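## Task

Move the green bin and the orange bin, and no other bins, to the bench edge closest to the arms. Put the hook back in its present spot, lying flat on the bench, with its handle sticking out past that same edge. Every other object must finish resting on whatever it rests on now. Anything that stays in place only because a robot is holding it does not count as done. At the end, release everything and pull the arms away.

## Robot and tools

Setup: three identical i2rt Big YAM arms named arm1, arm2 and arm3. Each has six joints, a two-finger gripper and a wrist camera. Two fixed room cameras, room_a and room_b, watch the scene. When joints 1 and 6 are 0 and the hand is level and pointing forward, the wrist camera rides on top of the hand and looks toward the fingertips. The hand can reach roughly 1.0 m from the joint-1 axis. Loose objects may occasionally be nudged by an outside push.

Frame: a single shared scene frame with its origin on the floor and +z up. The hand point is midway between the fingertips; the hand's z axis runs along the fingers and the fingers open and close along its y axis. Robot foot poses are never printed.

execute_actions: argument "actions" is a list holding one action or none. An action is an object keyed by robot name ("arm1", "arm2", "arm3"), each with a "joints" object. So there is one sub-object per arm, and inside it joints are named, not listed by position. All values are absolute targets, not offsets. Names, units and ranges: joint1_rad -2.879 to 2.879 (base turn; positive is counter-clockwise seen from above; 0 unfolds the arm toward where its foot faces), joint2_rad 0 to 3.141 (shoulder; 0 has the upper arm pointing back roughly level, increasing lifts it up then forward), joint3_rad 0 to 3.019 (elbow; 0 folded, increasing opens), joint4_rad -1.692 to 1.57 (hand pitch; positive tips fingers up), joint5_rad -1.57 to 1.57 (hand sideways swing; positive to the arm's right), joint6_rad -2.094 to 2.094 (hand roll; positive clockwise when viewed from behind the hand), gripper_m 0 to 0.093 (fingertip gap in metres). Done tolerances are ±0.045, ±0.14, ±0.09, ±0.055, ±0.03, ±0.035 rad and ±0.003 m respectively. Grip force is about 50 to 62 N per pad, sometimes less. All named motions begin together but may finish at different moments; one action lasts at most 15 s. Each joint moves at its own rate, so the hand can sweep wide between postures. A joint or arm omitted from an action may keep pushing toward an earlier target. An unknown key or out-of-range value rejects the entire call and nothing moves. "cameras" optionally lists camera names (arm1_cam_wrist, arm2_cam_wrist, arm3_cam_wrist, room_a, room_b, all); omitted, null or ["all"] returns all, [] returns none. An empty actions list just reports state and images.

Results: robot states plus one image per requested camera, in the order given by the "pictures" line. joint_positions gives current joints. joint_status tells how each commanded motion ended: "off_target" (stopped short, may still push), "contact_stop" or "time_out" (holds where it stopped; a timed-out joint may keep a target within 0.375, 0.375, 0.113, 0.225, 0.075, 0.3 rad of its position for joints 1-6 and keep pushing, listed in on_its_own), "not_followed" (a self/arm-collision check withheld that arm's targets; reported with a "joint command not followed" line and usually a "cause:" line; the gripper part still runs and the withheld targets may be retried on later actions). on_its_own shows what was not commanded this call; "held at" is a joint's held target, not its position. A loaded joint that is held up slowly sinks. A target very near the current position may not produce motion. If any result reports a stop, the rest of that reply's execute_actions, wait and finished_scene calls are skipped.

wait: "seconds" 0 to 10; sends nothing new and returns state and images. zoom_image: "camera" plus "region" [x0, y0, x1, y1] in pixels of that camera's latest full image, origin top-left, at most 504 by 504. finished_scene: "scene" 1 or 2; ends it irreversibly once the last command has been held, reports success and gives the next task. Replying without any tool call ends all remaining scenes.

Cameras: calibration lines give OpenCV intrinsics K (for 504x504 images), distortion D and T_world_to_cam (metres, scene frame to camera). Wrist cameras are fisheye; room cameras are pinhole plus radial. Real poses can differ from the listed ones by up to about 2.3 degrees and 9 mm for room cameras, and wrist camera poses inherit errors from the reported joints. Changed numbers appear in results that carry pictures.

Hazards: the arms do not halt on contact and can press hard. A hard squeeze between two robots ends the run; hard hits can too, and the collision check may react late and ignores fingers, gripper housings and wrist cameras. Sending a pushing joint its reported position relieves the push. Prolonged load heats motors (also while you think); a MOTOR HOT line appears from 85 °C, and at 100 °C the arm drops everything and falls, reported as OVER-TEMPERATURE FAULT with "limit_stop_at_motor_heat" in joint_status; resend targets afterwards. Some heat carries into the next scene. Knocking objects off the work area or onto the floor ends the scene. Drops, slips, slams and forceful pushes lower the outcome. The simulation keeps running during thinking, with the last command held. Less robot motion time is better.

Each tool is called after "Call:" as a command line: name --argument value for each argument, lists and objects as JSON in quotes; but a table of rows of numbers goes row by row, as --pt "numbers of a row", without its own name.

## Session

Call:
execute_actions --actions '[]'

Scene clock: 0.00 s.
arm1.joint_positions: joint1_rad=+0.811 joint2_rad=+0.586 joint3_rad=+1.485 joint4_rad=-1.285 joint5_rad=+0.087 joint6_rad=+0.068 gripper_m=+0.094
arm1.joint_status: not commanded
arm1.hand: x=-1.0886 y=+0.1440 z=+1.3829 quat_wxyz=(-0.189, +0.764, -0.320, -0.527) (m; scene frame)
arm2.joint_positions: joint1_rad=+0.889 joint2_rad=+0.393 joint3_rad=+1.410 joint4_rad=-1.289 joint5_rad=-0.210 joint6_rad=-0.323 gripper_m=+0.094
arm2.joint_status: not commanded
arm2.hand: x=-0.1153 y=+0.0514 z=+1.3600 quat_wxyz=(-0.221, +0.788, -0.084, -0.568) (m; scene frame)
arm3.joint_positions: joint1_rad=-0.601 joint2_rad=+0.429 joint3_rad=+1.709 joint4_rad=-1.608 joint5_rad=-0.290 joint6_rad=+0.343 gripper_m=+0.095
arm3.joint_status: not commanded
arm3.hand: x=+0.9225 y=+0.0627 z=+1.3583 quat_wxyz=(-0.412, +0.283, -0.755, -0.425) (m; scene frame)
pictures: arm1_cam_wrist, arm2_cam_wrist, arm3_cam_wrist, room_a, room_b
camera_calibration (this result's frames):
arm1_cam_wrist: T_world_to_cam=[[0.685335, 0.726754, -0.0463149, 0.706501], [0.602151, -0.601304, -0.525211, 1.47704], [-0.409549, 0.332057, -0.849711, 0.805562], [0, 0, 0, 1]] pos_world=[-1.04367, 0.107204, 1.49297]
arm2_cam_wrist: T_world_to_cam=[[0.369075, 0.893563, 0.255594, -0.350636], [0.779758, -0.148066, -0.60832, 0.935324], [-0.505728, 0.423817, -0.751411, 1.06529], [0, 0, 0, 1]] pos_world=[-0.0611682, 0.000315573, 1.45907]
arm3_cam_wrist: T_world_to_cam=[[0.780861, -0.48186, -0.397576, -0.151529], [-0.624277, -0.578358, -0.525148, 1.33411], [0.0231065, 0.658265, -0.752431, 1.08226], [0, 0, 0, 1]] pos_world=[0.926167, -0.0138363, 1.45468]
Images, in order (width x height): arm1_cam_wrist 504x504, arm2_cam_wrist 504x504, arm3_cam_wrist 504x504, room_a 504x504, room_b 504x504.

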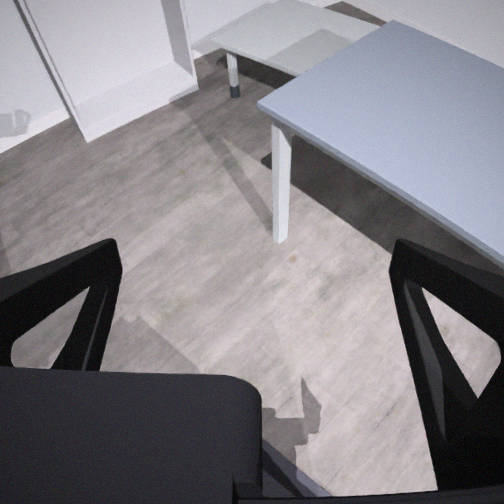

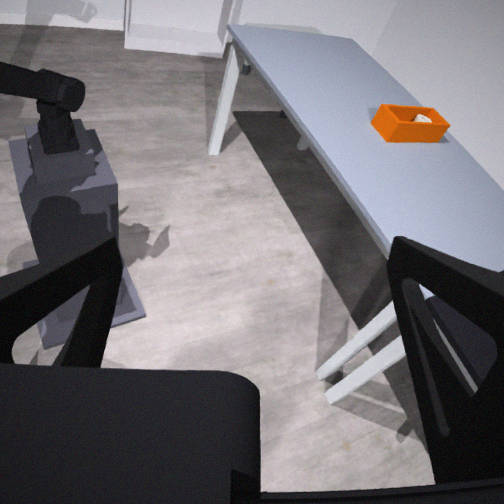

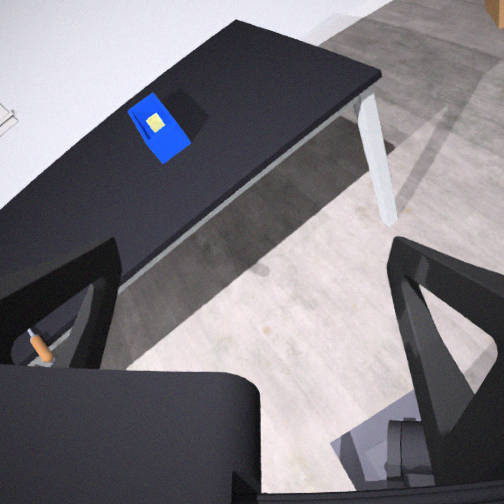

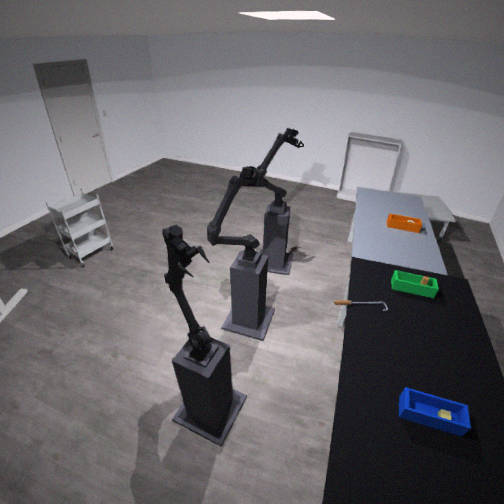

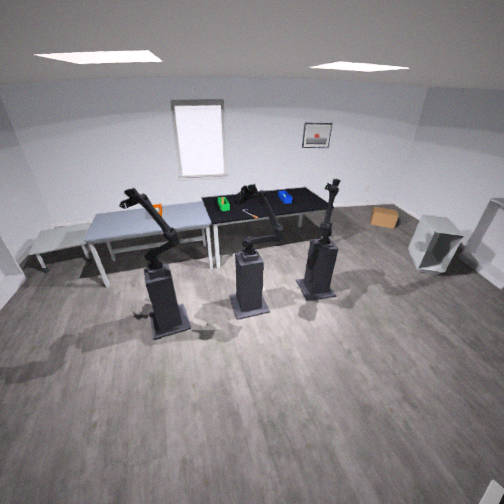

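Call:
zoom_image --camera "room_a" --region '[300,170,504,340]'

Call:
zoom_image --camera "room_b" --region '[70,160,370,290]'

Region (300, 170, 504, 340) of room_a's 504x504 image, scaled by 2.471, with more detail than that image has.

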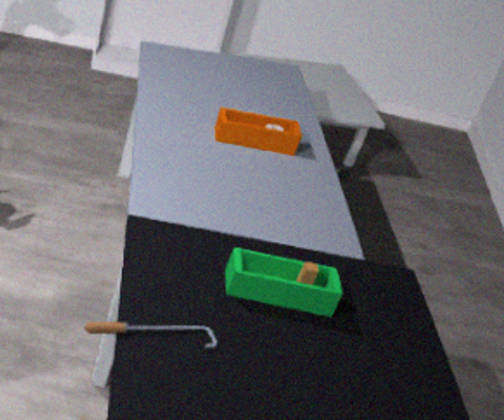

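Region (70, 160, 370, 290) of room_b's 504x504 image, scaled by 1.680, with more detail than that image has; it fills the top 218 rows of this view, and the rest is white.

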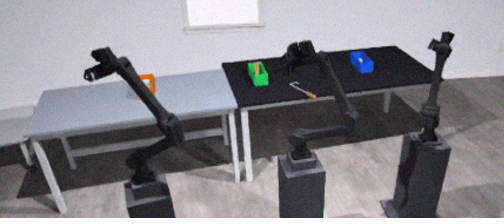

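Call:
execute_actions --actions '[{"arm1":{"joints":{"joint1_rad":-0.05,"joint2_rad":1.0,"joint3_rad":1.68,"joint4_rad":-1.0,"joint5_rad":0,"joint6_rad":0}},"arm2":{"joints":{"joint1_rad":0.0,"joint2_rad":1.0,"joint3_rad":1.68,"joint4_rad":-1.0,"joint5_rad":0,"joint6_rad":0}},"arm3":{"joints":{"joint1_rad":0.45,"joint2_rad":1.0,"joint3_rad":1.68,"joint4_rad":-1.0,"joint5_rad":0,"joint6_rad":0}}}]'

Scene clock: 29.60 s.
arm1.joint_positions: joint1_rad=-0.048 joint2_rad=+0.997 joint3_rad=+1.666 joint4_rad=-1.014 joint5_rad=-0.001 joint6_rad=+0.009 gripper_m=+0.094
arm1.joint_status: all done
arm1.hand: x=-0.9551 y=+0.4089 z=+1.4137 quat_wxyz=(-0.385, +0.592, -0.569, -0.421) (m; scene frame)
arm2.joint_positions: joint1_rad=-0.001 joint2_rad=+0.996 joint3_rad=+1.667 joint4_rad=-1.018 joint5_rad=-0.001 joint6_rad=-0.013 gripper_m=+0.094
arm2.joint_status: all done
arm2.hand: x=+0.0150 y=+0.3971 z=+1.4017 quat_wxyz=(-0.411, +0.577, -0.579, -0.403) (m; scene frame)
arm3.joint_positions: joint1_rad=+0.444 joint2_rad=+0.996 joint3_rad=+1.657 joint4_rad=-1.016 joint5_rad=-0.001 joint6_rad=+0.014 gripper_m=+0.095
arm3.joint_status: all done
arm3.hand: x=+0.8019 y=+0.3828 z=+1.3569 quat_wxyz=(-0.333, +0.663, -0.480, -0.468) (m; scene frame)
pictures: arm1_cam_wrist, arm2_cam_wrist, arm3_cam_wrist, room_a, room_b
camera_calibration (this result's frames):
arm1_cam_wrist: T_world_to_cam=[[0.998007, 0.0595176, -0.0209758, 0.959521], [0.038323, -0.835692, -0.54786, 1.16155], [-0.0501366, 0.545964, -0.836307, 1.03533], [0, 0, 0, 1]] pos_world=[-0.950215, 0.34834, 1.52234]
arm2_cam_wrist: T_world_to_cam=[[0.999951, 0.00612018, 0.0077843, -0.0280616], [0.00947617, -0.819539, -0.572946, 1.13882], [0.002873, 0.572991, -0.819556, 1.04469], [0, 0, 0, 1]] pos_world=[0.0142672, 0.334878, 1.50888]
arm3_cam_wrist: T_world_to_cam=[[0.94848, 0.316811, 0.0040251, -0.888772], [0.264067, -0.783423, -0.562598, 0.860211], [-0.175084, 0.534676, -0.826721, 1.18038], [0, 0, 0, 1]] pos_world=[0.822495, 0.324363, 1.46337]
Images, in order (width x height): arm1_cam_wrist 504x504, arm2_cam_wrist 504x504, arm3_cam_wrist 504x504, room_a 504x504, room_b 504x504.

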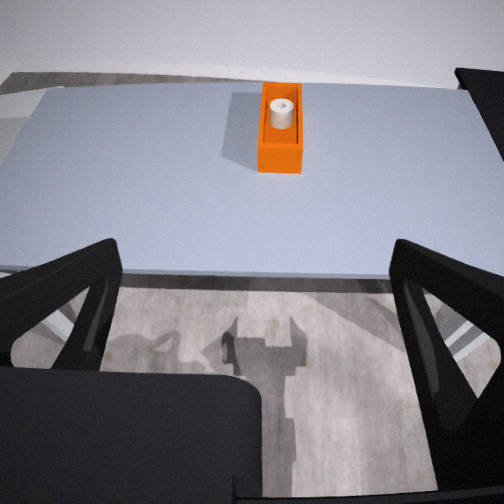

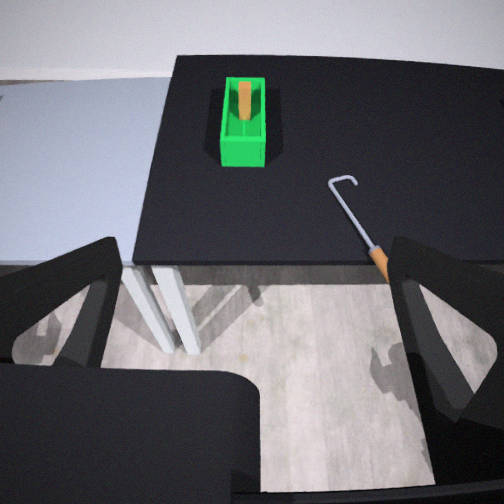

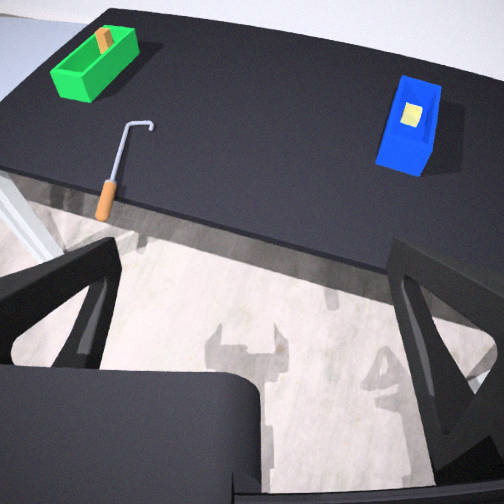

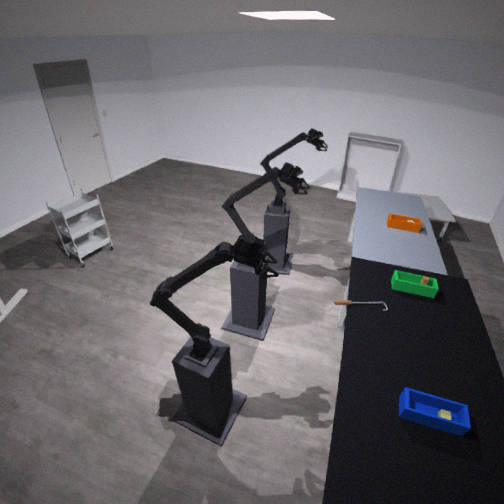

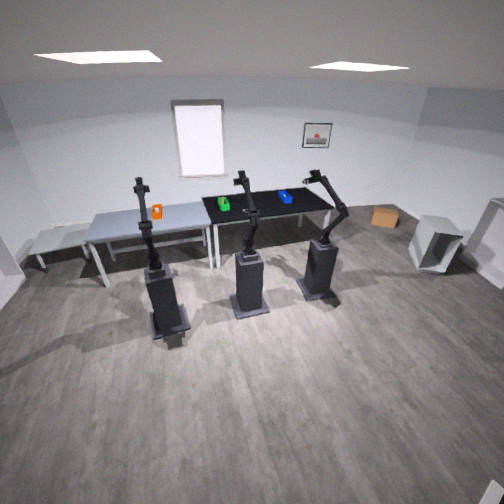

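Call:
zoom_image --camera "arm1_cam_wrist" --region '[220,70,340,190]'

Call:
zoom_image --camera "arm2_cam_wrist" --region '[190,65,310,185]'

Call:
zoom_image --camera "arm2_cam_wrist" --region '[300,160,430,300]'

Call:
zoom_image --camera "arm3_cam_wrist" --region '[40,100,200,240]'

Region (220, 70, 340, 190) of arm1_cam_wrist's 504x504 image, scaled by 4.200, with more detail than that image has.

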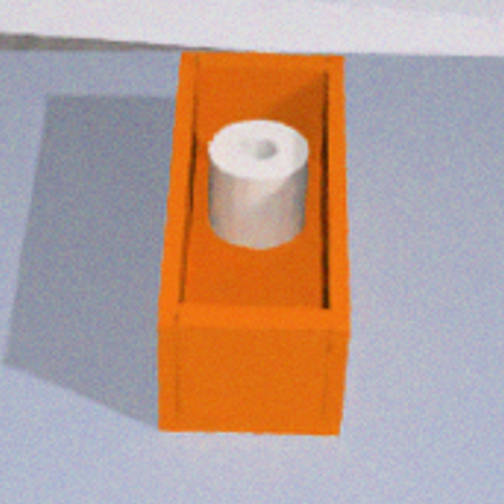

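Region (190, 65, 310, 185) of arm2_cam_wrist's 504x504 image, scaled by 4.200, with more detail than that image has.

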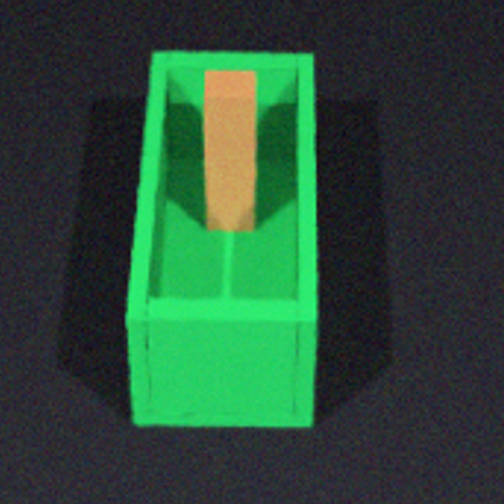

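Region (300, 160, 430, 300) of arm2_cam_wrist's 504x504 image, scaled by 3.600, with more detail than that image has; it fills the left 468 columns of this view, and the rest is white.

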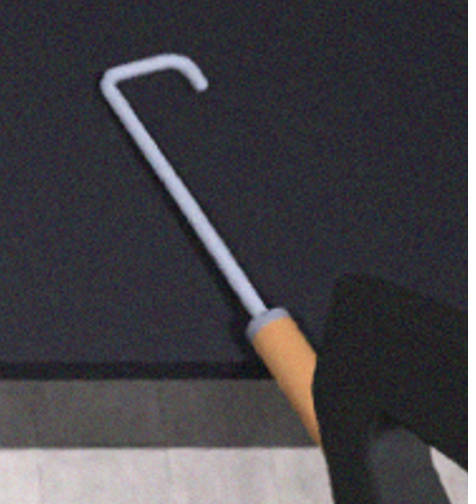

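Region (40, 100, 200, 240) of arm3_cam_wrist's 504x504 image, scaled by 3.150, with more detail than that image has; it fills the top 441 rows of this view, and the rest is white.

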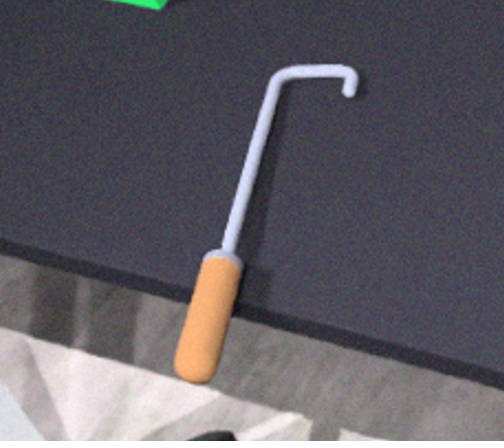

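Call:
zoom_image --camera "room_a" --region '[320,270,420,330]'

Region (320, 270, 420, 330) of room_a's 504x504 image, scaled by 5.040, with more detail than that image has; it fills the top 302 rows of this view, and the rest is white.

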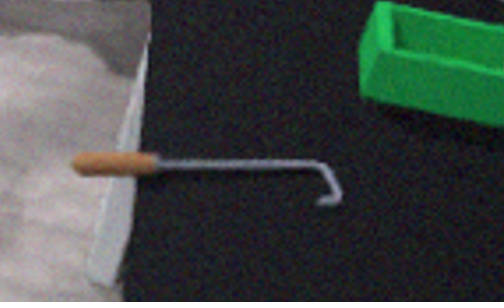

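Call:
execute_actions --actions '[{"arm2":{"joints":{"joint1_rad":-0.54,"joint3_rad":1.70,"joint4_rad":0.59,"joint5_rad":-0.90}},"arm3":{"joints":{"joint1_rad":-0.4}}}]' --cameras '[]'

Call:
execute_actions --actions '[{"arm2":{"joints":{"joint2_rad":2.26}}}]' --cameras '["arm2_cam_wrist","room_a"]'

Scene clock: 151.43 s.
arm1.joint_positions: joint1_rad=-0.048 joint2_rad=+0.997 joint3_rad=+1.666 joint4_rad=-1.014 joint5_rad=-0.001 joint6_rad=+0.009 gripper_m=+0.094
arm1.joint_status: not commanded
arm1.hand: x=-0.9551 y=+0.4089 z=+1.4137 quat_wxyz=(-0.385, +0.592, -0.569, -0.421) (m; scene frame)
arm2.joint_positions: joint1_rad=-0.537 joint2_rad=+1.000 joint3_rad=+1.667 joint4_rad=+0.574 joint5_rad=-0.898 joint6_rad=-0.010 gripper_m=+0.094
arm2.joint_status: all done
arm2.hand: x=+0.0181 y=+0.2622 z=+1.6556 quat_wxyz=(-0.744, +0.443, +0.081, -0.493) (m; scene frame)
arm3.joint_positions: joint1_rad=-0.394 joint2_rad=+0.999 joint3_rad=+1.657 joint4_rad=-1.016 joint5_rad=+0.001 joint6_rad=+0.013 gripper_m=+0.095
arm3.joint_status: all done
arm3.hand: x=+1.1308 y=+0.3540 z=+1.3564 quat_wxyz=(-0.493, +0.409, -0.709, -0.294) (m; scene frame)
pictures: none
No camera images: the call's "cameras" was empty. Leave "cameras" out to get every camera's image.

Scene clock: 153.30 s.
arm1.joint_positions: joint1_rad=-0.048 joint2_rad=+0.997 joint3_rad=+1.666 joint4_rad=-1.014 joint5_rad=-0.001 joint6_rad=+0.009 gripper_m=+0.094
arm1.joint_status: not commanded
arm1.hand: x=-0.9551 y=+0.4089 z=+1.4137 quat_wxyz=(-0.385, +0.592, -0.569, -0.421) (m; scene frame)
arm2.joint_positions: joint1_rad=-0.537 joint2_rad=+2.266 joint3_rad=+1.686 joint4_rad=+0.586 joint5_rad=-0.898 joint6_rad=-0.010 gripper_m=+0.094
arm2.joint_status: all done
arm2.hand: x=+0.3201 y=+0.7621 z=+0.9313 quat_wxyz=(-0.411, +0.579, -0.401, -0.579) (m; scene frame)
arm3.joint_positions: joint1_rad=-0.394 joint2_rad=+0.999 joint3_rad=+1.657 joint4_rad=-1.016 joint5_rad=+0.001 joint6_rad=+0.013 gripper_m=+0.095
arm3.joint_status: not commanded
arm3.hand: x=+1.1308 y=+0.3540 z=+1.3564 quat_wxyz=(-0.493, +0.409, -0.709, -0.294) (m; scene frame)
pictures: arm2_cam_wrist, room_a
camera_calibration (this result's frames):
arm2_cam_wrist: T_world_to_cam=[[0.935094, 0.353984, 0.017174, -0.58477], [0.215794, -0.53027, -0.819907, 1.10907], [-0.281127, 0.770396, -0.572239, 0.159297], [0, 0, 0, 1]] pos_world=[0.352267, 0.672383, 1.01053]
Images, in order (width x height): arm2_cam_wrist 504x504, room_a 504x504.

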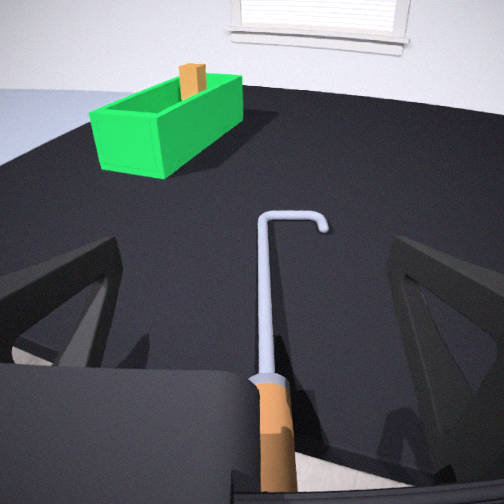

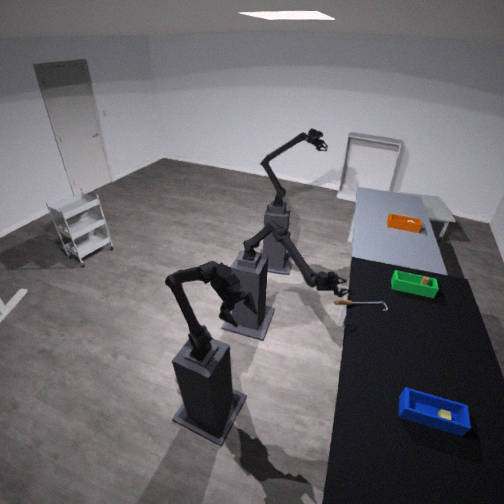

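Call:
execute_actions --actions '[{"arm2":{"joints":{"joint2_rad":2.47,"joint3_rad":1.73,"joint4_rad":0.82}}}]' --cameras '["arm2_cam_wrist"]'

Scene clock: 172.33 s.
arm1.joint_positions: joint1_rad=-0.048 joint2_rad=+0.997 joint3_rad=+1.666 joint4_rad=-1.014 joint5_rad=-0.001 joint6_rad=+0.009 gripper_m=+0.094
arm1.joint_status: not commanded
arm1.hand: x=-0.9551 y=+0.4089 z=+1.4137 quat_wxyz=(-0.385, +0.592, -0.569, -0.421) (m; scene frame)
arm2.joint_positions: joint1_rad=-0.537 joint2_rad=+2.475 joint3_rad=+1.697 joint4_rad=+0.798 joint5_rad=-0.898 joint6_rad=-0.010 gripper_m=+0.094
arm2.joint_status: all done
arm2.hand: x=+0.3182 y=+0.7604 z=+0.8090 quat_wxyz=(-0.416, +0.578, -0.396, -0.579) (m; scene frame)
arm3.joint_positions: joint1_rad=-0.394 joint2_rad=+0.999 joint3_rad=+1.657 joint4_rad=-1.016 joint5_rad=+0.001 joint6_rad=+0.013 gripper_m=+0.095
arm3.joint_status: not commanded
arm3.hand: x=+1.1308 y=+0.3540 z=+1.3564 quat_wxyz=(-0.493, +0.409, -0.709, -0.294) (m; scene frame)
pictures: arm2_cam_wrist
camera_calibration (this result's frames):
arm2_cam_wrist: T_world_to_cam=[[0.934814, 0.353982, 0.0286418, -0.589466], [0.222192, -0.520045, -0.824733, 1.00235], [-0.277046, 0.777335, -0.564797, 0.0774855], [0, 0, 0, 1]] pos_world=[0.349794, 0.669695, 0.887318]
Images, in order (width x height): arm2_cam_wrist 504x504.

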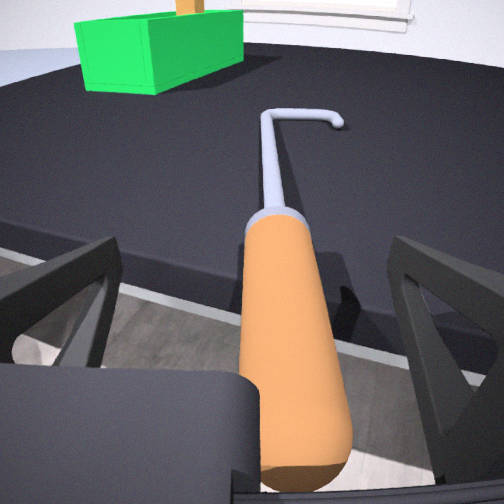

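Call:
execute_actions --actions '[{"arm2":{"joints":{"joint2_rad":2.515}}}]' --cameras '["arm2_cam_wrist"]'

Scene clock: 187.87 s.
arm1.joint_positions: joint1_rad=-0.048 joint2_rad=+0.997 joint3_rad=+1.666 joint4_rad=-1.014 joint5_rad=-0.001 joint6_rad=+0.009 gripper_m=+0.094
arm1.joint_status: not commanded
arm1.hand: x=-0.9551 y=+0.4089 z=+1.4137 quat_wxyz=(-0.385, +0.592, -0.569, -0.421) (m; scene frame)
arm2.joint_positions: joint1_rad=-0.537 joint2_rad=+2.499 joint3_rad=+1.697 joint4_rad=+0.798 joint5_rad=-0.898 joint6_rad=-0.010 gripper_m=+0.094
arm2.joint_status: all done
arm2.hand: x=+0.3170 y=+0.7585 z=+0.7902 quat_wxyz=(-0.408, +0.579, -0.404, -0.579) (m; scene frame)
arm3.joint_positions: joint1_rad=-0.394 joint2_rad=+0.999 joint3_rad=+1.657 joint4_rad=-1.016 joint5_rad=+0.001 joint6_rad=+0.013 gripper_m=+0.095
arm3.joint_status: not commanded
arm3.hand: x=+1.1308 y=+0.3540 z=+1.3564 quat_wxyz=(-0.493, +0.409, -0.709, -0.294) (m; scene frame)
pictures: arm2_cam_wrist
camera_calibration (this result's frames):
arm2_cam_wrist: T_world_to_cam=[[0.935006, 0.354494, 0.00993388, -0.572794], [0.212107, -0.536561, -0.81677, 0.995666], [-0.284209, 0.765791, -0.576878, 0.0885525], [0, 0, 0, 1]] pos_world=[0.349546, 0.669475, 0.870004]
Images, in order (width x height): arm2_cam_wrist 504x504.

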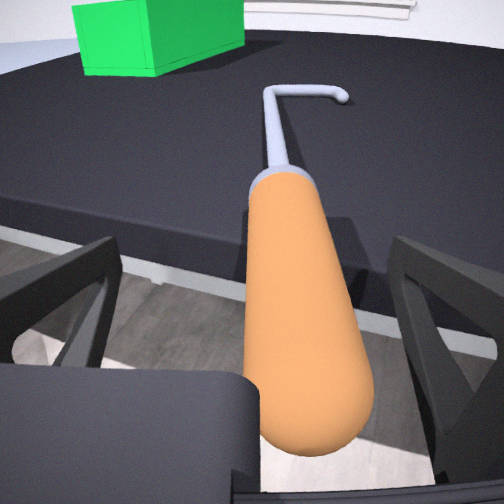

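Call:
execute_actions --actions '[{"arm2":{"joints":{"joint3_rad":1.672}}}]' --cameras '[]'

Call:
execute_actions --actions '[{"arm2":{"joints":{"gripper_m":0.015}}}]' --cameras '["arm2_cam_wrist"]'

Scene clock: 199.63 s.
arm1.joint_positions: joint1_rad=-0.048 joint2_rad=+0.997 joint3_rad=+1.666 joint4_rad=-1.014 joint5_rad=-0.001 joint6_rad=+0.009 gripper_m=+0.094
arm1.joint_status: not commanded
arm1.hand: x=-0.9551 y=+0.4089 z=+1.4137 quat_wxyz=(-0.385, +0.592, -0.569, -0.421) (m; scene frame)
arm2.joint_positions: joint1_rad=-0.537 joint2_rad=+2.499 joint3_rad=+1.684 joint4_rad=+0.798 joint5_rad=-0.898 joint6_rad=-0.010 gripper_m=+0.094
arm2.joint_status: all done
arm2.hand: x=+0.3151 y=+0.7555 z=+0.7845 quat_wxyz=(-0.403, +0.579, -0.409, -0.579) (m; scene frame)
arm3.joint_positions: joint1_rad=-0.394 joint2_rad=+0.999 joint3_rad=+1.657 joint4_rad=-1.016 joint5_rad=+0.001 joint6_rad=+0.013 gripper_m=+0.095
arm3.joint_status: not commanded
arm3.hand: x=+1.1308 y=+0.3540 z=+1.3564 quat_wxyz=(-0.493, +0.409, -0.709, -0.294) (m; scene frame)
pictures: none
No camera images: the call's "cameras" was empty. Leave "cameras" out to get every camera's image.

Scene clock: 200.30 s.
arm1.joint_positions: joint1_rad=-0.048 joint2_rad=+0.997 joint3_rad=+1.666 joint4_rad=-1.014 joint5_rad=-0.001 joint6_rad=+0.009 gripper_m=+0.094
arm1.joint_status: not commanded
arm1.hand: x=-0.9551 y=+0.4089 z=+1.4137 quat_wxyz=(-0.385, +0.592, -0.569, -0.421) (m; scene frame)
arm2.joint_positions: joint1_rad=-0.537 joint2_rad=+2.499 joint3_rad=+1.684 joint4_rad=+0.798 joint5_rad=-0.899 joint6_rad=-0.010 gripper_m=+0.029
arm2.joint_status: gripper_m off_target (ended at +0.029, target +0.015)
arm2.hand: x=+0.3152 y=+0.7553 z=+0.7845 quat_wxyz=(-0.403, +0.579, -0.409, -0.579) (m; scene frame)
arm3.joint_positions: joint1_rad=-0.394 joint2_rad=+0.999 joint3_rad=+1.657 joint4_rad=-1.016 joint5_rad=+0.001 joint6_rad=+0.013 gripper_m=+0.095
arm3.joint_status: not commanded
arm3.hand: x=+1.1308 y=+0.3540 z=+1.3564 quat_wxyz=(-0.493, +0.409, -0.709, -0.294) (m; scene frame)
pictures: arm2_cam_wrist
camera_calibration (this result's frames):
arm2_cam_wrist: T_world_to_cam=[[0.934743, 0.355323, -0.000416468, -0.562323], [0.206893, -0.545224, -0.812358, 0.994378], [-0.288877, 0.759261, -0.583158, 0.0985604], [0, 0, 0, 1]] pos_world=[0.348369, 0.667132, 0.865034]
Images, in order (width x height): arm2_cam_wrist 504x504.

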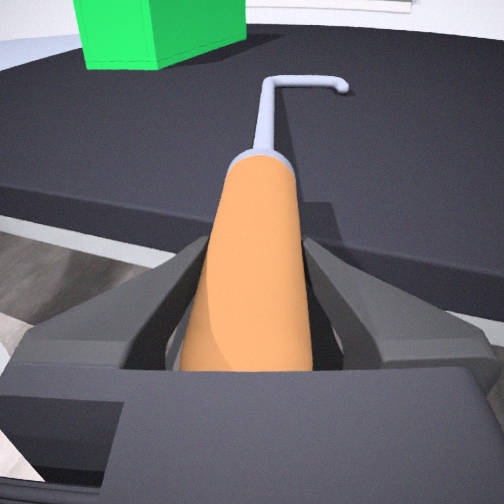

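Call:
execute_actions --actions '[{"arm2":{"joints":{"joint2_rad":2.31,"joint3_rad":1.68,"joint4_rad":0.63,"joint6_rad":1.575,"gripper_m":0.015}}}]' --cameras '["arm2_cam_wrist","room_a"]'

Scene clock: 214.83 s.
arm1.joint_positions: joint1_rad=-0.048 joint2_rad=+0.997 joint3_rad=+1.666 joint4_rad=-1.014 joint5_rad=-0.001 joint6_rad=+0.009 gripper_m=+0.094
arm1.joint_status: not commanded
arm1.hand: x=-0.9551 y=+0.4089 z=+1.4137 quat_wxyz=(-0.385, +0.592, -0.569, -0.421) (m; scene frame)
arm2.joint_positions: joint1_rad=-0.538 joint2_rad=+2.330 joint3_rad=+1.675 joint4_rad=+0.628 joint5_rad=-0.898 joint6_rad=+1.547 gripper_m=+0.029
arm2.joint_status: gripper_m off_target (ended at +0.029, target +0.015); the others done
arm2.hand: x=+0.3196 y=+0.7607 z=+0.8831 quat_wxyz=(+0.121, +0.123, -0.701, -0.692) (m; scene frame)
arm3.joint_positions: joint1_rad=-0.394 joint2_rad=+0.999 joint3_rad=+1.657 joint4_rad=-1.016 joint5_rad=+0.001 joint6_rad=+0.013 gripper_m=+0.095
arm3.joint_status: not commanded
arm3.hand: x=+1.1308 y=+0.3540 z=+1.3564 quat_wxyz=(-0.493, +0.409, -0.709, -0.294) (m; scene frame)
pictures: arm2_cam_wrist, room_a
camera_calibration (this result's frames):
arm2_cam_wrist: T_world_to_cam=[[0.00486253, 0.0043952, -0.999979, 0.87853], [-0.569826, -0.821741, -0.00638265, 0.823348], [-0.821751, 0.569845, -0.00149124, -0.0460303], [0, 0, 0, 1]] pos_world=[0.427068, 0.698948, 0.883697]
Images, in order (width x height): arm2_cam_wrist 504x504, room_a 504x504.

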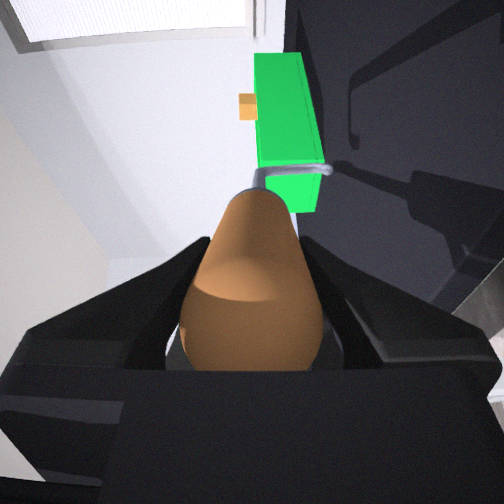

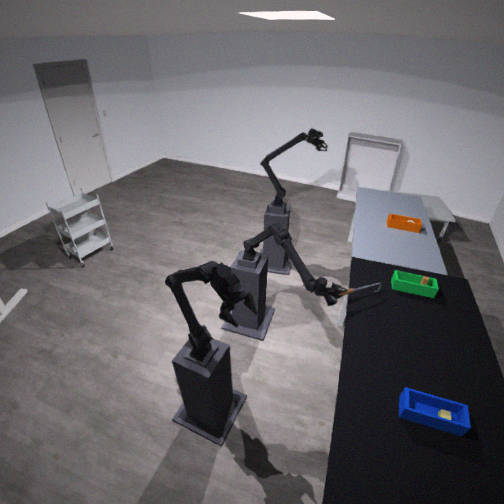

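Call:
execute_actions --actions '[{"arm2":{"joints":{"joint3_rad":2.03,"joint6_rad":1.575}}}]' --cameras '[]'

Call:
execute_actions --actions '[{"arm2":{"joints":{"joint1_rad":-0.06,"joint5_rad":0.0,"joint4_rad":0.37}}}]' --cameras '["arm2_cam_wrist","room_a","arm1_cam_wrist"]'

Scene clock: 254.37 s.
arm1.joint_positions: joint1_rad=-0.048 joint2_rad=+0.997 joint3_rad=+1.666 joint4_rad=-1.014 joint5_rad=-0.001 joint6_rad=+0.009 gripper_m=+0.094
arm1.joint_status: not commanded
arm1.hand: x=-0.9551 y=+0.4089 z=+1.4137 quat_wxyz=(-0.385, +0.592, -0.569, -0.421) (m; scene frame)
arm2.joint_positions: joint1_rad=-0.538 joint2_rad=+2.335 joint3_rad=+1.948 joint4_rad=+0.620 joint5_rad=-0.903 joint6_rad=+1.548 gripper_m=+0.029
arm2.joint_status: all done
arm2.hand: x=+0.3446 y=+0.8001 z=+1.0162 quat_wxyz=(+0.061, +0.183, -0.627, -0.755) (m; scene frame)
arm3.joint_positions: joint1_rad=-0.394 joint2_rad=+0.999 joint3_rad=+1.657 joint4_rad=-1.016 joint5_rad=+0.001 joint6_rad=+0.013 gripper_m=+0.095
arm3.joint_status: not commanded
arm3.hand: x=+1.1308 y=+0.3540 z=+1.3564 quat_wxyz=(-0.493, +0.409, -0.709, -0.294) (m; scene frame)
pictures: none
No camera images: the call's "cameras" was empty. Leave "cameras" out to get every camera's image.

Scene clock: 256.73 s.
arm1.joint_positions: joint1_rad=-0.048 joint2_rad=+0.997 joint3_rad=+1.666 joint4_rad=-1.014 joint5_rad=-0.001 joint6_rad=+0.009 gripper_m=+0.094
arm1.joint_status: not commanded
arm1.hand: x=-0.9551 y=+0.4089 z=+1.4137 quat_wxyz=(-0.385, +0.592, -0.569, -0.421) (m; scene frame)
arm2.joint_positions: joint1_rad=-0.055 joint2_rad=+2.345 joint3_rad=+1.948 joint4_rad=+0.356 joint5_rad=+0.000 joint6_rad=+1.559 gripper_m=+0.029
arm2.joint_status: all done
arm2.hand: x=+0.0717 y=+0.9263 z=+0.9600 quat_wxyz=(-0.026, -0.022, -0.720, -0.693) (m; scene frame)
arm3.joint_positions: joint1_rad=-0.394 joint2_rad=+0.999 joint3_rad=+1.657 joint4_rad=-1.016 joint5_rad=+0.001 joint6_rad=+0.013 gripper_m=+0.095
arm3.joint_status: not commanded
arm3.hand: x=+1.1308 y=+0.3540 z=+1.3564 quat_wxyz=(-0.493, +0.409, -0.709, -0.294) (m; scene frame)
pictures: arm1_cam_wrist, arm2_cam_wrist, room_a
camera_calibration (this result's frames):
arm1_cam_wrist: T_world_to_cam=[[0.998007, 0.0595176, -0.0209758, 0.959521], [0.038323, -0.835692, -0.54786, 1.16155], [-0.0501366, 0.545964, -0.836307, 1.03533], [0, 0, 0, 1]] pos_world=[-0.950215, 0.34834, 1.52234]
arm2_cam_wrist: T_world_to_cam=[[0.0113037, -0.0242637, -0.999642, 0.981659], [-0.853117, -0.521712, 0.00301634, 0.551957], [-0.521598, 0.852777, -0.026597, -0.603506], [0, 0, 0, 1]] pos_world=[0.145, 0.826437, 0.963591]
Images, in order (width x height): arm1_cam_wrist 504x504, arm2_cam_wrist 504x504, room_a 504x504.

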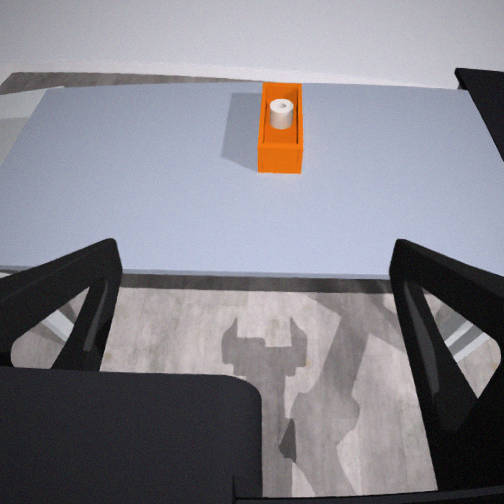

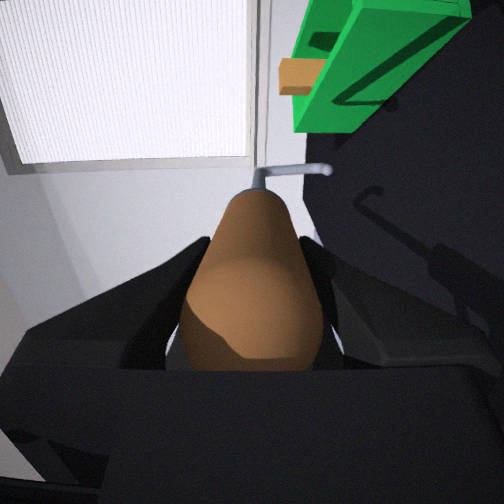

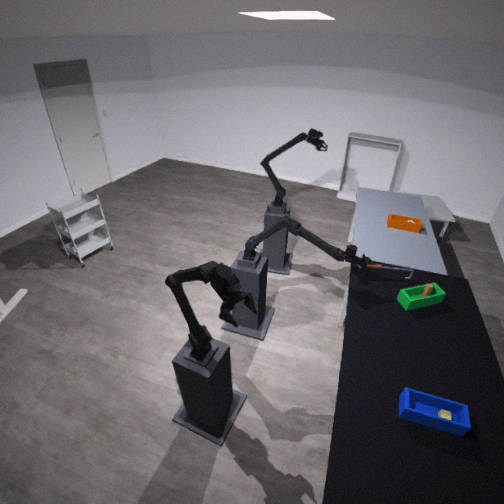

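Call:
zoom_image --camera "room_a" --region '[330,240,470,330]'

Region (330, 240, 470, 330) of room_a's 504x504 image, scaled by 3.600, with more detail than that image has; it fills the top 324 rows of this view, and the rest is white.

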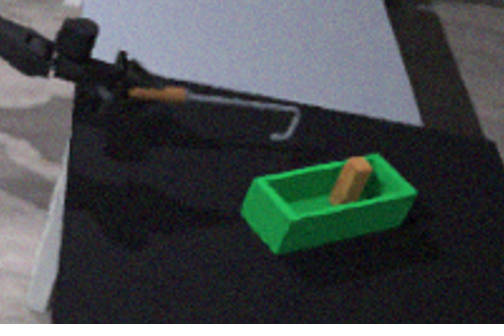

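Call:
execute_actions --actions '[{"arm2":{"joints":{"joint3_rad":2.10}},"arm3":{"joints":{"joint1_rad":0.3}}}]' --cameras '[]'

Call:
execute_actions --actions '[{"arm2":{"joints":{"joint1_rad":-0.19}}}]' --cameras '["arm2_cam_wrist","room_a","arm3_cam_wrist"]'

Call:
zoom_image --camera "room_a" --region '[330,240,470,330]'

Scene clock: 330.47 s.
arm1.joint_positions: joint1_rad=-0.048 joint2_rad=+0.997 joint3_rad=+1.666 joint4_rad=-1.014 joint5_rad=-0.001 joint6_rad=+0.009 gripper_m=+0.094
arm1.joint_status: not commanded
arm1.hand: x=-0.9551 y=+0.4089 z=+1.4137 quat_wxyz=(-0.385, +0.592, -0.569, -0.421) (m; scene frame)
arm2.joint_positions: joint1_rad=-0.055 joint2_rad=+2.347 joint3_rad=+1.991 joint4_rad=+0.354 joint5_rad=+0.000 joint6_rad=+1.559 gripper_m=+0.029
arm2.joint_status: joint3_rad time_out (moved +0.043 of +0.152)
arm2.on_its_own: joint3_rad reads +1.991 and still pushes toward +2.100 since a time_out
arm2.hand: x=+0.0722 y=+0.9326 z=+0.9834 quat_wxyz=(-0.027, -0.022, -0.706, -0.707) (m; scene frame)
arm3.joint_positions: joint1_rad=+0.294 joint2_rad=+0.999 joint3_rad=+1.657 joint4_rad=-1.016 joint5_rad=+0.000 joint6_rad=+0.013 gripper_m=+0.095
arm3.joint_status: all done
arm3.hand: x=+0.8604 y=+0.3996 z=+1.3560 quat_wxyz=(-0.367, +0.626, -0.528, -0.441) (m; scene frame)
pictures: none
No camera images: the call's "cameras" was empty. Leave "cameras" out to get every camera's image.

not run: a stop came earlier in this reply.

Region (330, 240, 470, 330) of room_a's 504x504 image, scaled by 3.600, with more detail than that image has; it fills the top 324 rows of this view, and the rest is white.

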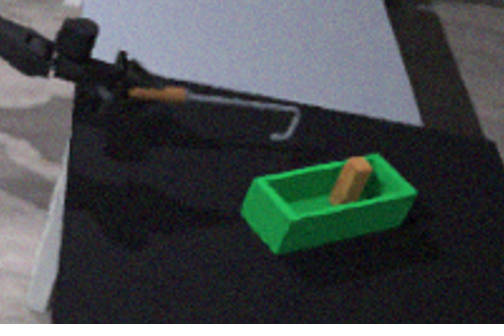

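Call:
execute_actions --actions '[{"arm2":{"joints":{"joint1_rad":-0.19,"joint3_rad":2.05}}}]' --cameras '["arm2_cam_wrist","room_a","arm3_cam_wrist"]'

Call:
zoom_image --camera "room_a" --region '[330,240,470,330]'

Scene clock: 339.30 s.
arm1.joint_positions: joint1_rad=-0.048 joint2_rad=+0.997 joint3_rad=+1.666 joint4_rad=-1.014 joint5_rad=-0.001 joint6_rad=+0.009 gripper_m=+0.094
arm1.joint_status: not commanded
arm1.hand: x=-0.9551 y=+0.4089 z=+1.4137 quat_wxyz=(-0.385, +0.592, -0.569, -0.421) (m; scene frame)
arm2.joint_positions: joint1_rad=-0.187 joint2_rad=+2.347 joint3_rad=+1.991 joint4_rad=+0.354 joint5_rad=-0.001 joint6_rad=+1.559 gripper_m=+0.029
arm2.joint_status: all done
arm2.hand: x=+0.1946 y=+0.9160 z=+0.9828 quat_wxyz=(-0.073, -0.068, -0.704, -0.703) (m; scene frame)
arm3.joint_positions: joint1_rad=+0.294 joint2_rad=+0.999 joint3_rad=+1.657 joint4_rad=-1.016 joint5_rad=+0.000 joint6_rad=+0.013 gripper_m=+0.095
arm3.joint_status: not commanded
arm3.hand: x=+0.8604 y=+0.3996 z=+1.3560 quat_wxyz=(-0.367, +0.626, -0.528, -0.441) (m; scene frame)
pictures: arm2_cam_wrist, arm3_cam_wrist, room_a
camera_calibration (this result's frames):
arm2_cam_wrist: T_world_to_cam=[[0.0152933, 0.0120362, -0.999811, 0.968916], [-0.914066, -0.405126, -0.0188589, 0.577962], [-0.405276, 0.914182, 0.00480617, -0.639748], [0, 0, 0, 1]] pos_world=[0.254203, 0.807331, 0.982707]
arm3_cam_wrist: T_world_to_cam=[[0.985131, 0.171751, 0.00422253, -0.923405], [0.144571, -0.815451, -0.560482, 0.970165], [-0.0928202, 0.552759, -0.828156, 1.10477], [0, 0, 0, 1]] pos_world=[0.871963, 0.339044, 1.46258]
Images, in order (width x height): arm2_cam_wrist 504x504, arm3_cam_wrist 504x504, room_a 504x504.

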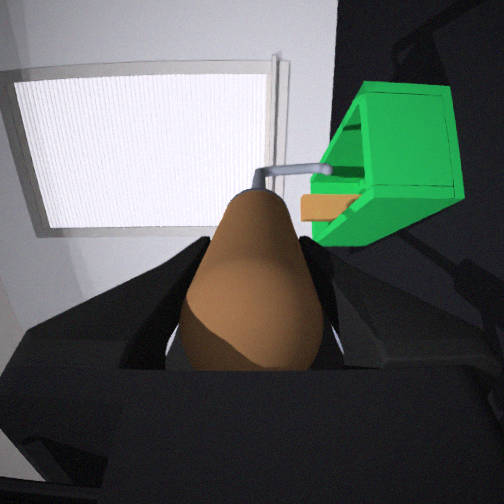

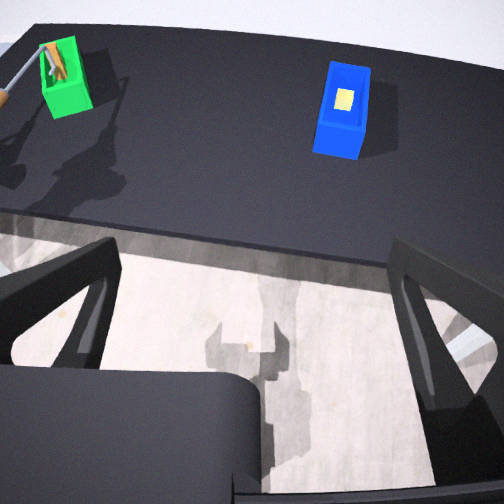

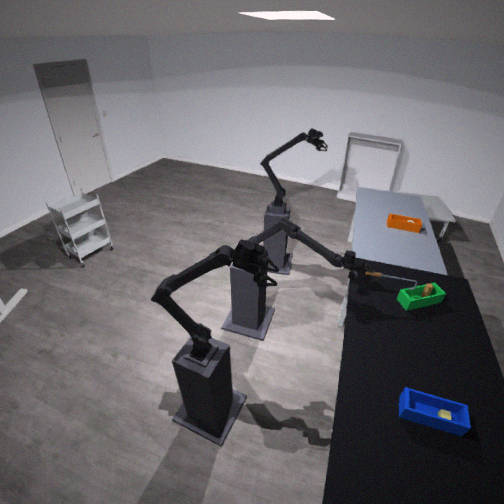

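Region (330, 240, 470, 330) of room_a's 504x504 image, scaled by 3.600, with more detail than that image has; it fills the top 324 rows of this view, and the rest is white.

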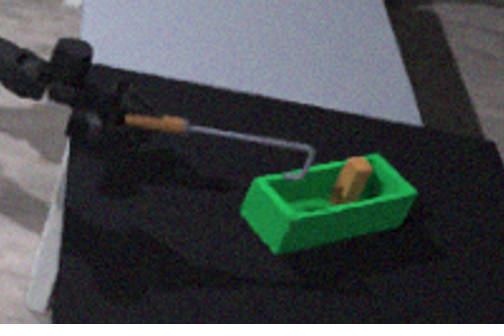

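Call:
zoom_image --camera "arm3_cam_wrist" --region '[0,20,140,140]'

Region (0, 20, 140, 140) of arm3_cam_wrist's 504x504 image, scaled by 3.600, with more detail than that image has; it fills the top 432 rows of this view, and the rest is white.

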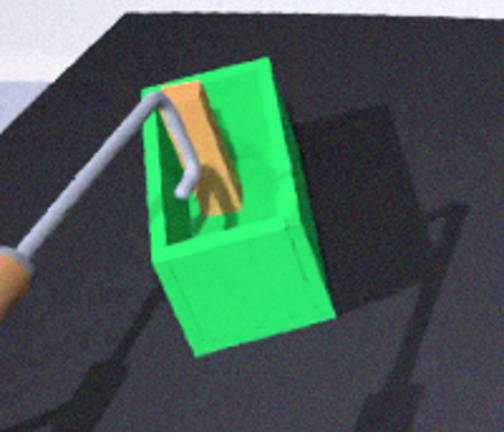

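Call:
execute_actions --actions '[{"arm2":{"joints":{"joint1_rad":-0.175,"joint2_rad":2.385,"joint4_rad":0.46}}}]' --cameras '["arm2_cam_wrist","arm3_cam_wrist"]'

Call:
zoom_image --camera "arm3_cam_wrist" --region '[0,20,140,140]'

Scene clock: 388.87 s.
arm1.joint_positions: joint1_rad=-0.048 joint2_rad=+0.997 joint3_rad=+1.666 joint4_rad=-1.014 joint5_rad=-0.001 joint6_rad=+0.009 gripper_m=+0.094
arm1.joint_status: not commanded
arm1.hand: x=-0.9551 y=+0.4089 z=+1.4137 quat_wxyz=(-0.385, +0.592, -0.569, -0.421) (m; scene frame)
arm2.joint_positions: joint1_rad=-0.180 joint2_rad=+2.435 joint3_rad=+1.991 joint4_rad=+0.399 joint5_rad=-0.001 joint6_rad=+1.559 gripper_m=+0.029
arm2.joint_status: joint4_rad time_out (moved +0.045 of +0.106); the others done
arm2.on_its_own: joint4_rad reads +0.399 and still pushes toward +0.460 since a time_out
arm2.hand: x=+0.1889 y=+0.9224 z=+0.9129 quat_wxyz=(-0.069, -0.067, -0.719, -0.688) (m; scene frame)
arm3.joint_positions: joint1_rad=+0.294 joint2_rad=+0.999 joint3_rad=+1.657 joint4_rad=-1.016 joint5_rad=+0.000 joint6_rad=+0.013 gripper_m=+0.095
arm3.joint_status: not commanded
arm3.hand: x=+0.8604 y=+0.3996 z=+1.3560 quat_wxyz=(-0.367, +0.626, -0.528, -0.441) (m; scene frame)
pictures: arm2_cam_wrist, arm3_cam_wrist
camera_calibration (this result's frames):
arm2_cam_wrist: T_world_to_cam=[[0.00700832, -0.0297435, -0.999533, 0.938859], [-0.911228, -0.411861, 0.00586676, 0.557166], [-0.411843, 0.910761, -0.0299896, -0.611424], [0, 0, 0, 1]] pos_world=[0.249315, 0.814261, 0.916815]
arm3_cam_wrist: T_world_to_cam=[[0.985131, 0.171751, 0.00422253, -0.923405], [0.144571, -0.815451, -0.560482, 0.970165], [-0.0928202, 0.552759, -0.828156, 1.10477], [0, 0, 0, 1]] pos_world=[0.871963, 0.339044, 1.46258]
Images, in order (width x height): arm2_cam_wrist 504x504, arm3_cam_wrist 504x504.

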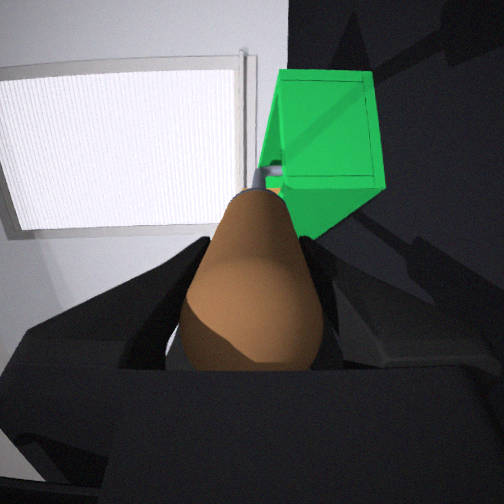

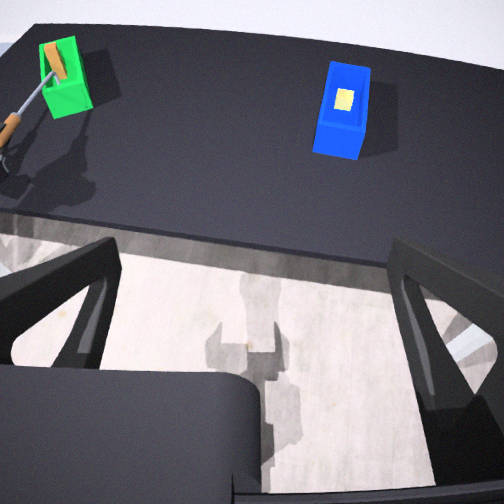

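Region (0, 20, 140, 140) of arm3_cam_wrist's 504x504 image, scaled by 3.600, with more detail than that image has; it fills the top 432 rows of this view, and the rest is white.

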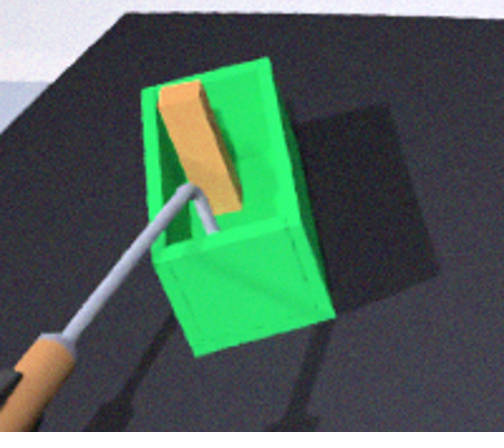

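Call:
execute_actions --actions '[]'

Scene clock: 427.83 s.
arm1.joint_positions: joint1_rad=-0.048 joint2_rad=+0.997 joint3_rad=+1.666 joint4_rad=-1.014 joint5_rad=-0.001 joint6_rad=+0.009 gripper_m=+0.094
arm1.joint_status: not commanded
arm1.hand: x=-0.9551 y=+0.4089 z=+1.4137 quat_wxyz=(-0.385, +0.592, -0.569, -0.421) (m; scene frame)
arm2.joint_positions: joint1_rad=-0.180 joint2_rad=+2.435 joint3_rad=+1.991 joint4_rad=+0.399 joint5_rad=-0.001 joint6_rad=+1.559 gripper_m=+0.029
arm2.joint_status: joint4_rad time_out (moved +0.045 of +0.106); the others done
arm2.on_its_own: joint4_rad reads +0.399 and still pushes toward +0.460 since a time_out
arm2.hand: x=+0.1889 y=+0.9224 z=+0.9129 quat_wxyz=(-0.069, -0.067, -0.719, -0.688) (m; scene frame)
arm3.joint_positions: joint1_rad=+0.294 joint2_rad=+0.999 joint3_rad=+1.657 joint4_rad=-1.016 joint5_rad=+0.000 joint6_rad=+0.013 gripper_m=+0.095
arm3.joint_status: not commanded
arm3.hand: x=+0.8604 y=+0.3996 z=+1.3560 quat_wxyz=(-0.367, +0.626, -0.528, -0.441) (m; scene frame)
pictures: arm1_cam_wrist, arm2_cam_wrist, arm3_cam_wrist, room_a, room_b
camera_calibration (this result's frames):
arm1_cam_wrist: T_world_to_cam=[[0.998007, 0.0595176, -0.0209758, 0.959521], [0.038323, -0.835692, -0.54786, 1.16155], [-0.0501366, 0.545964, -0.836307, 1.03533], [0, 0, 0, 1]] pos_world=[-0.950215, 0.34834, 1.52234]
arm2_cam_wrist: T_world_to_cam=[[0.00700832, -0.0297435, -0.999533, 0.938859], [-0.911228, -0.411861, 0.00586676, 0.557166], [-0.411843, 0.910761, -0.0299896, -0.611424], [0, 0, 0, 1]] pos_world=[0.249315, 0.814261, 0.916815]
arm3_cam_wrist: T_world_to_cam=[[0.985131, 0.171751, 0.00422253, -0.923405], [0.144571, -0.815451, -0.560482, 0.970165], [-0.0928202, 0.552759, -0.828156, 1.10477], [0, 0, 0, 1]] pos_world=[0.871963, 0.339044, 1.46258]
Images, in order (width x height): arm1_cam_wrist 504x504, arm2_cam_wrist 504x504, arm3_cam_wrist 504x504, room_a 504x504, room_b 504x504.

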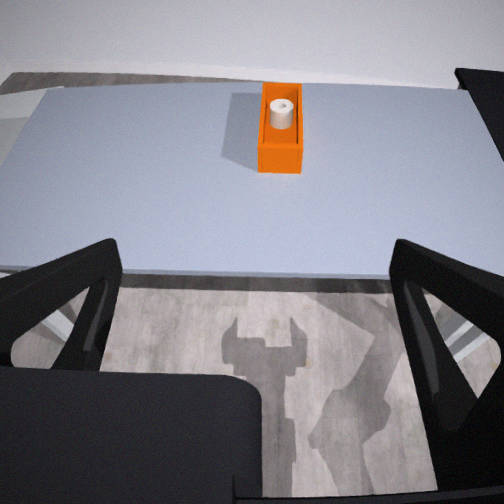

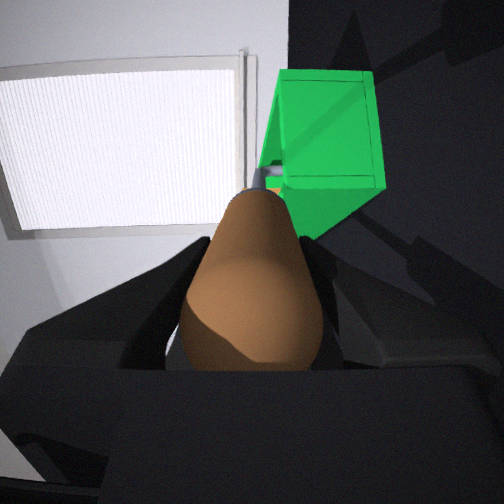

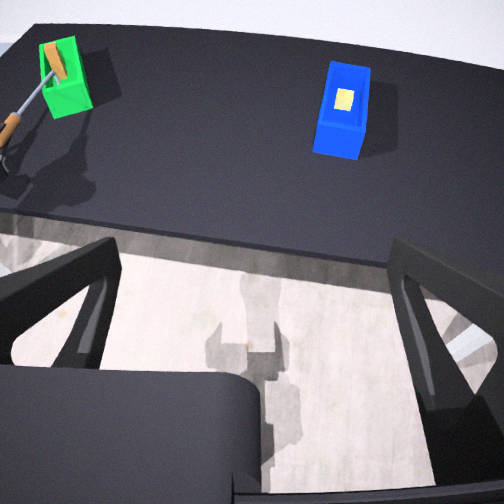

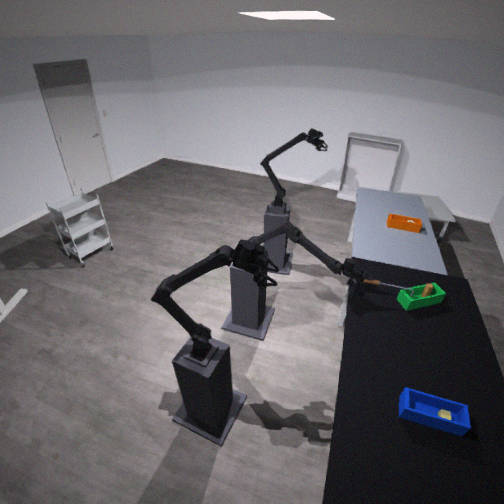

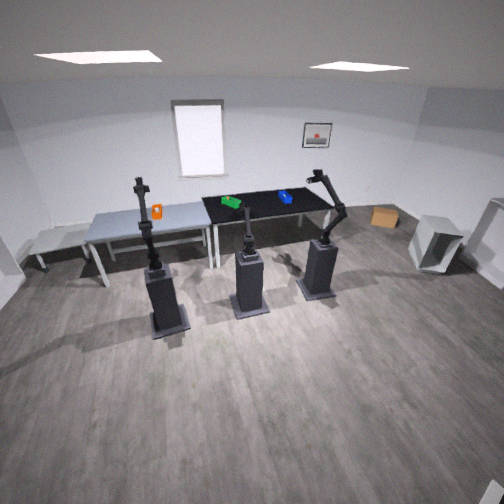

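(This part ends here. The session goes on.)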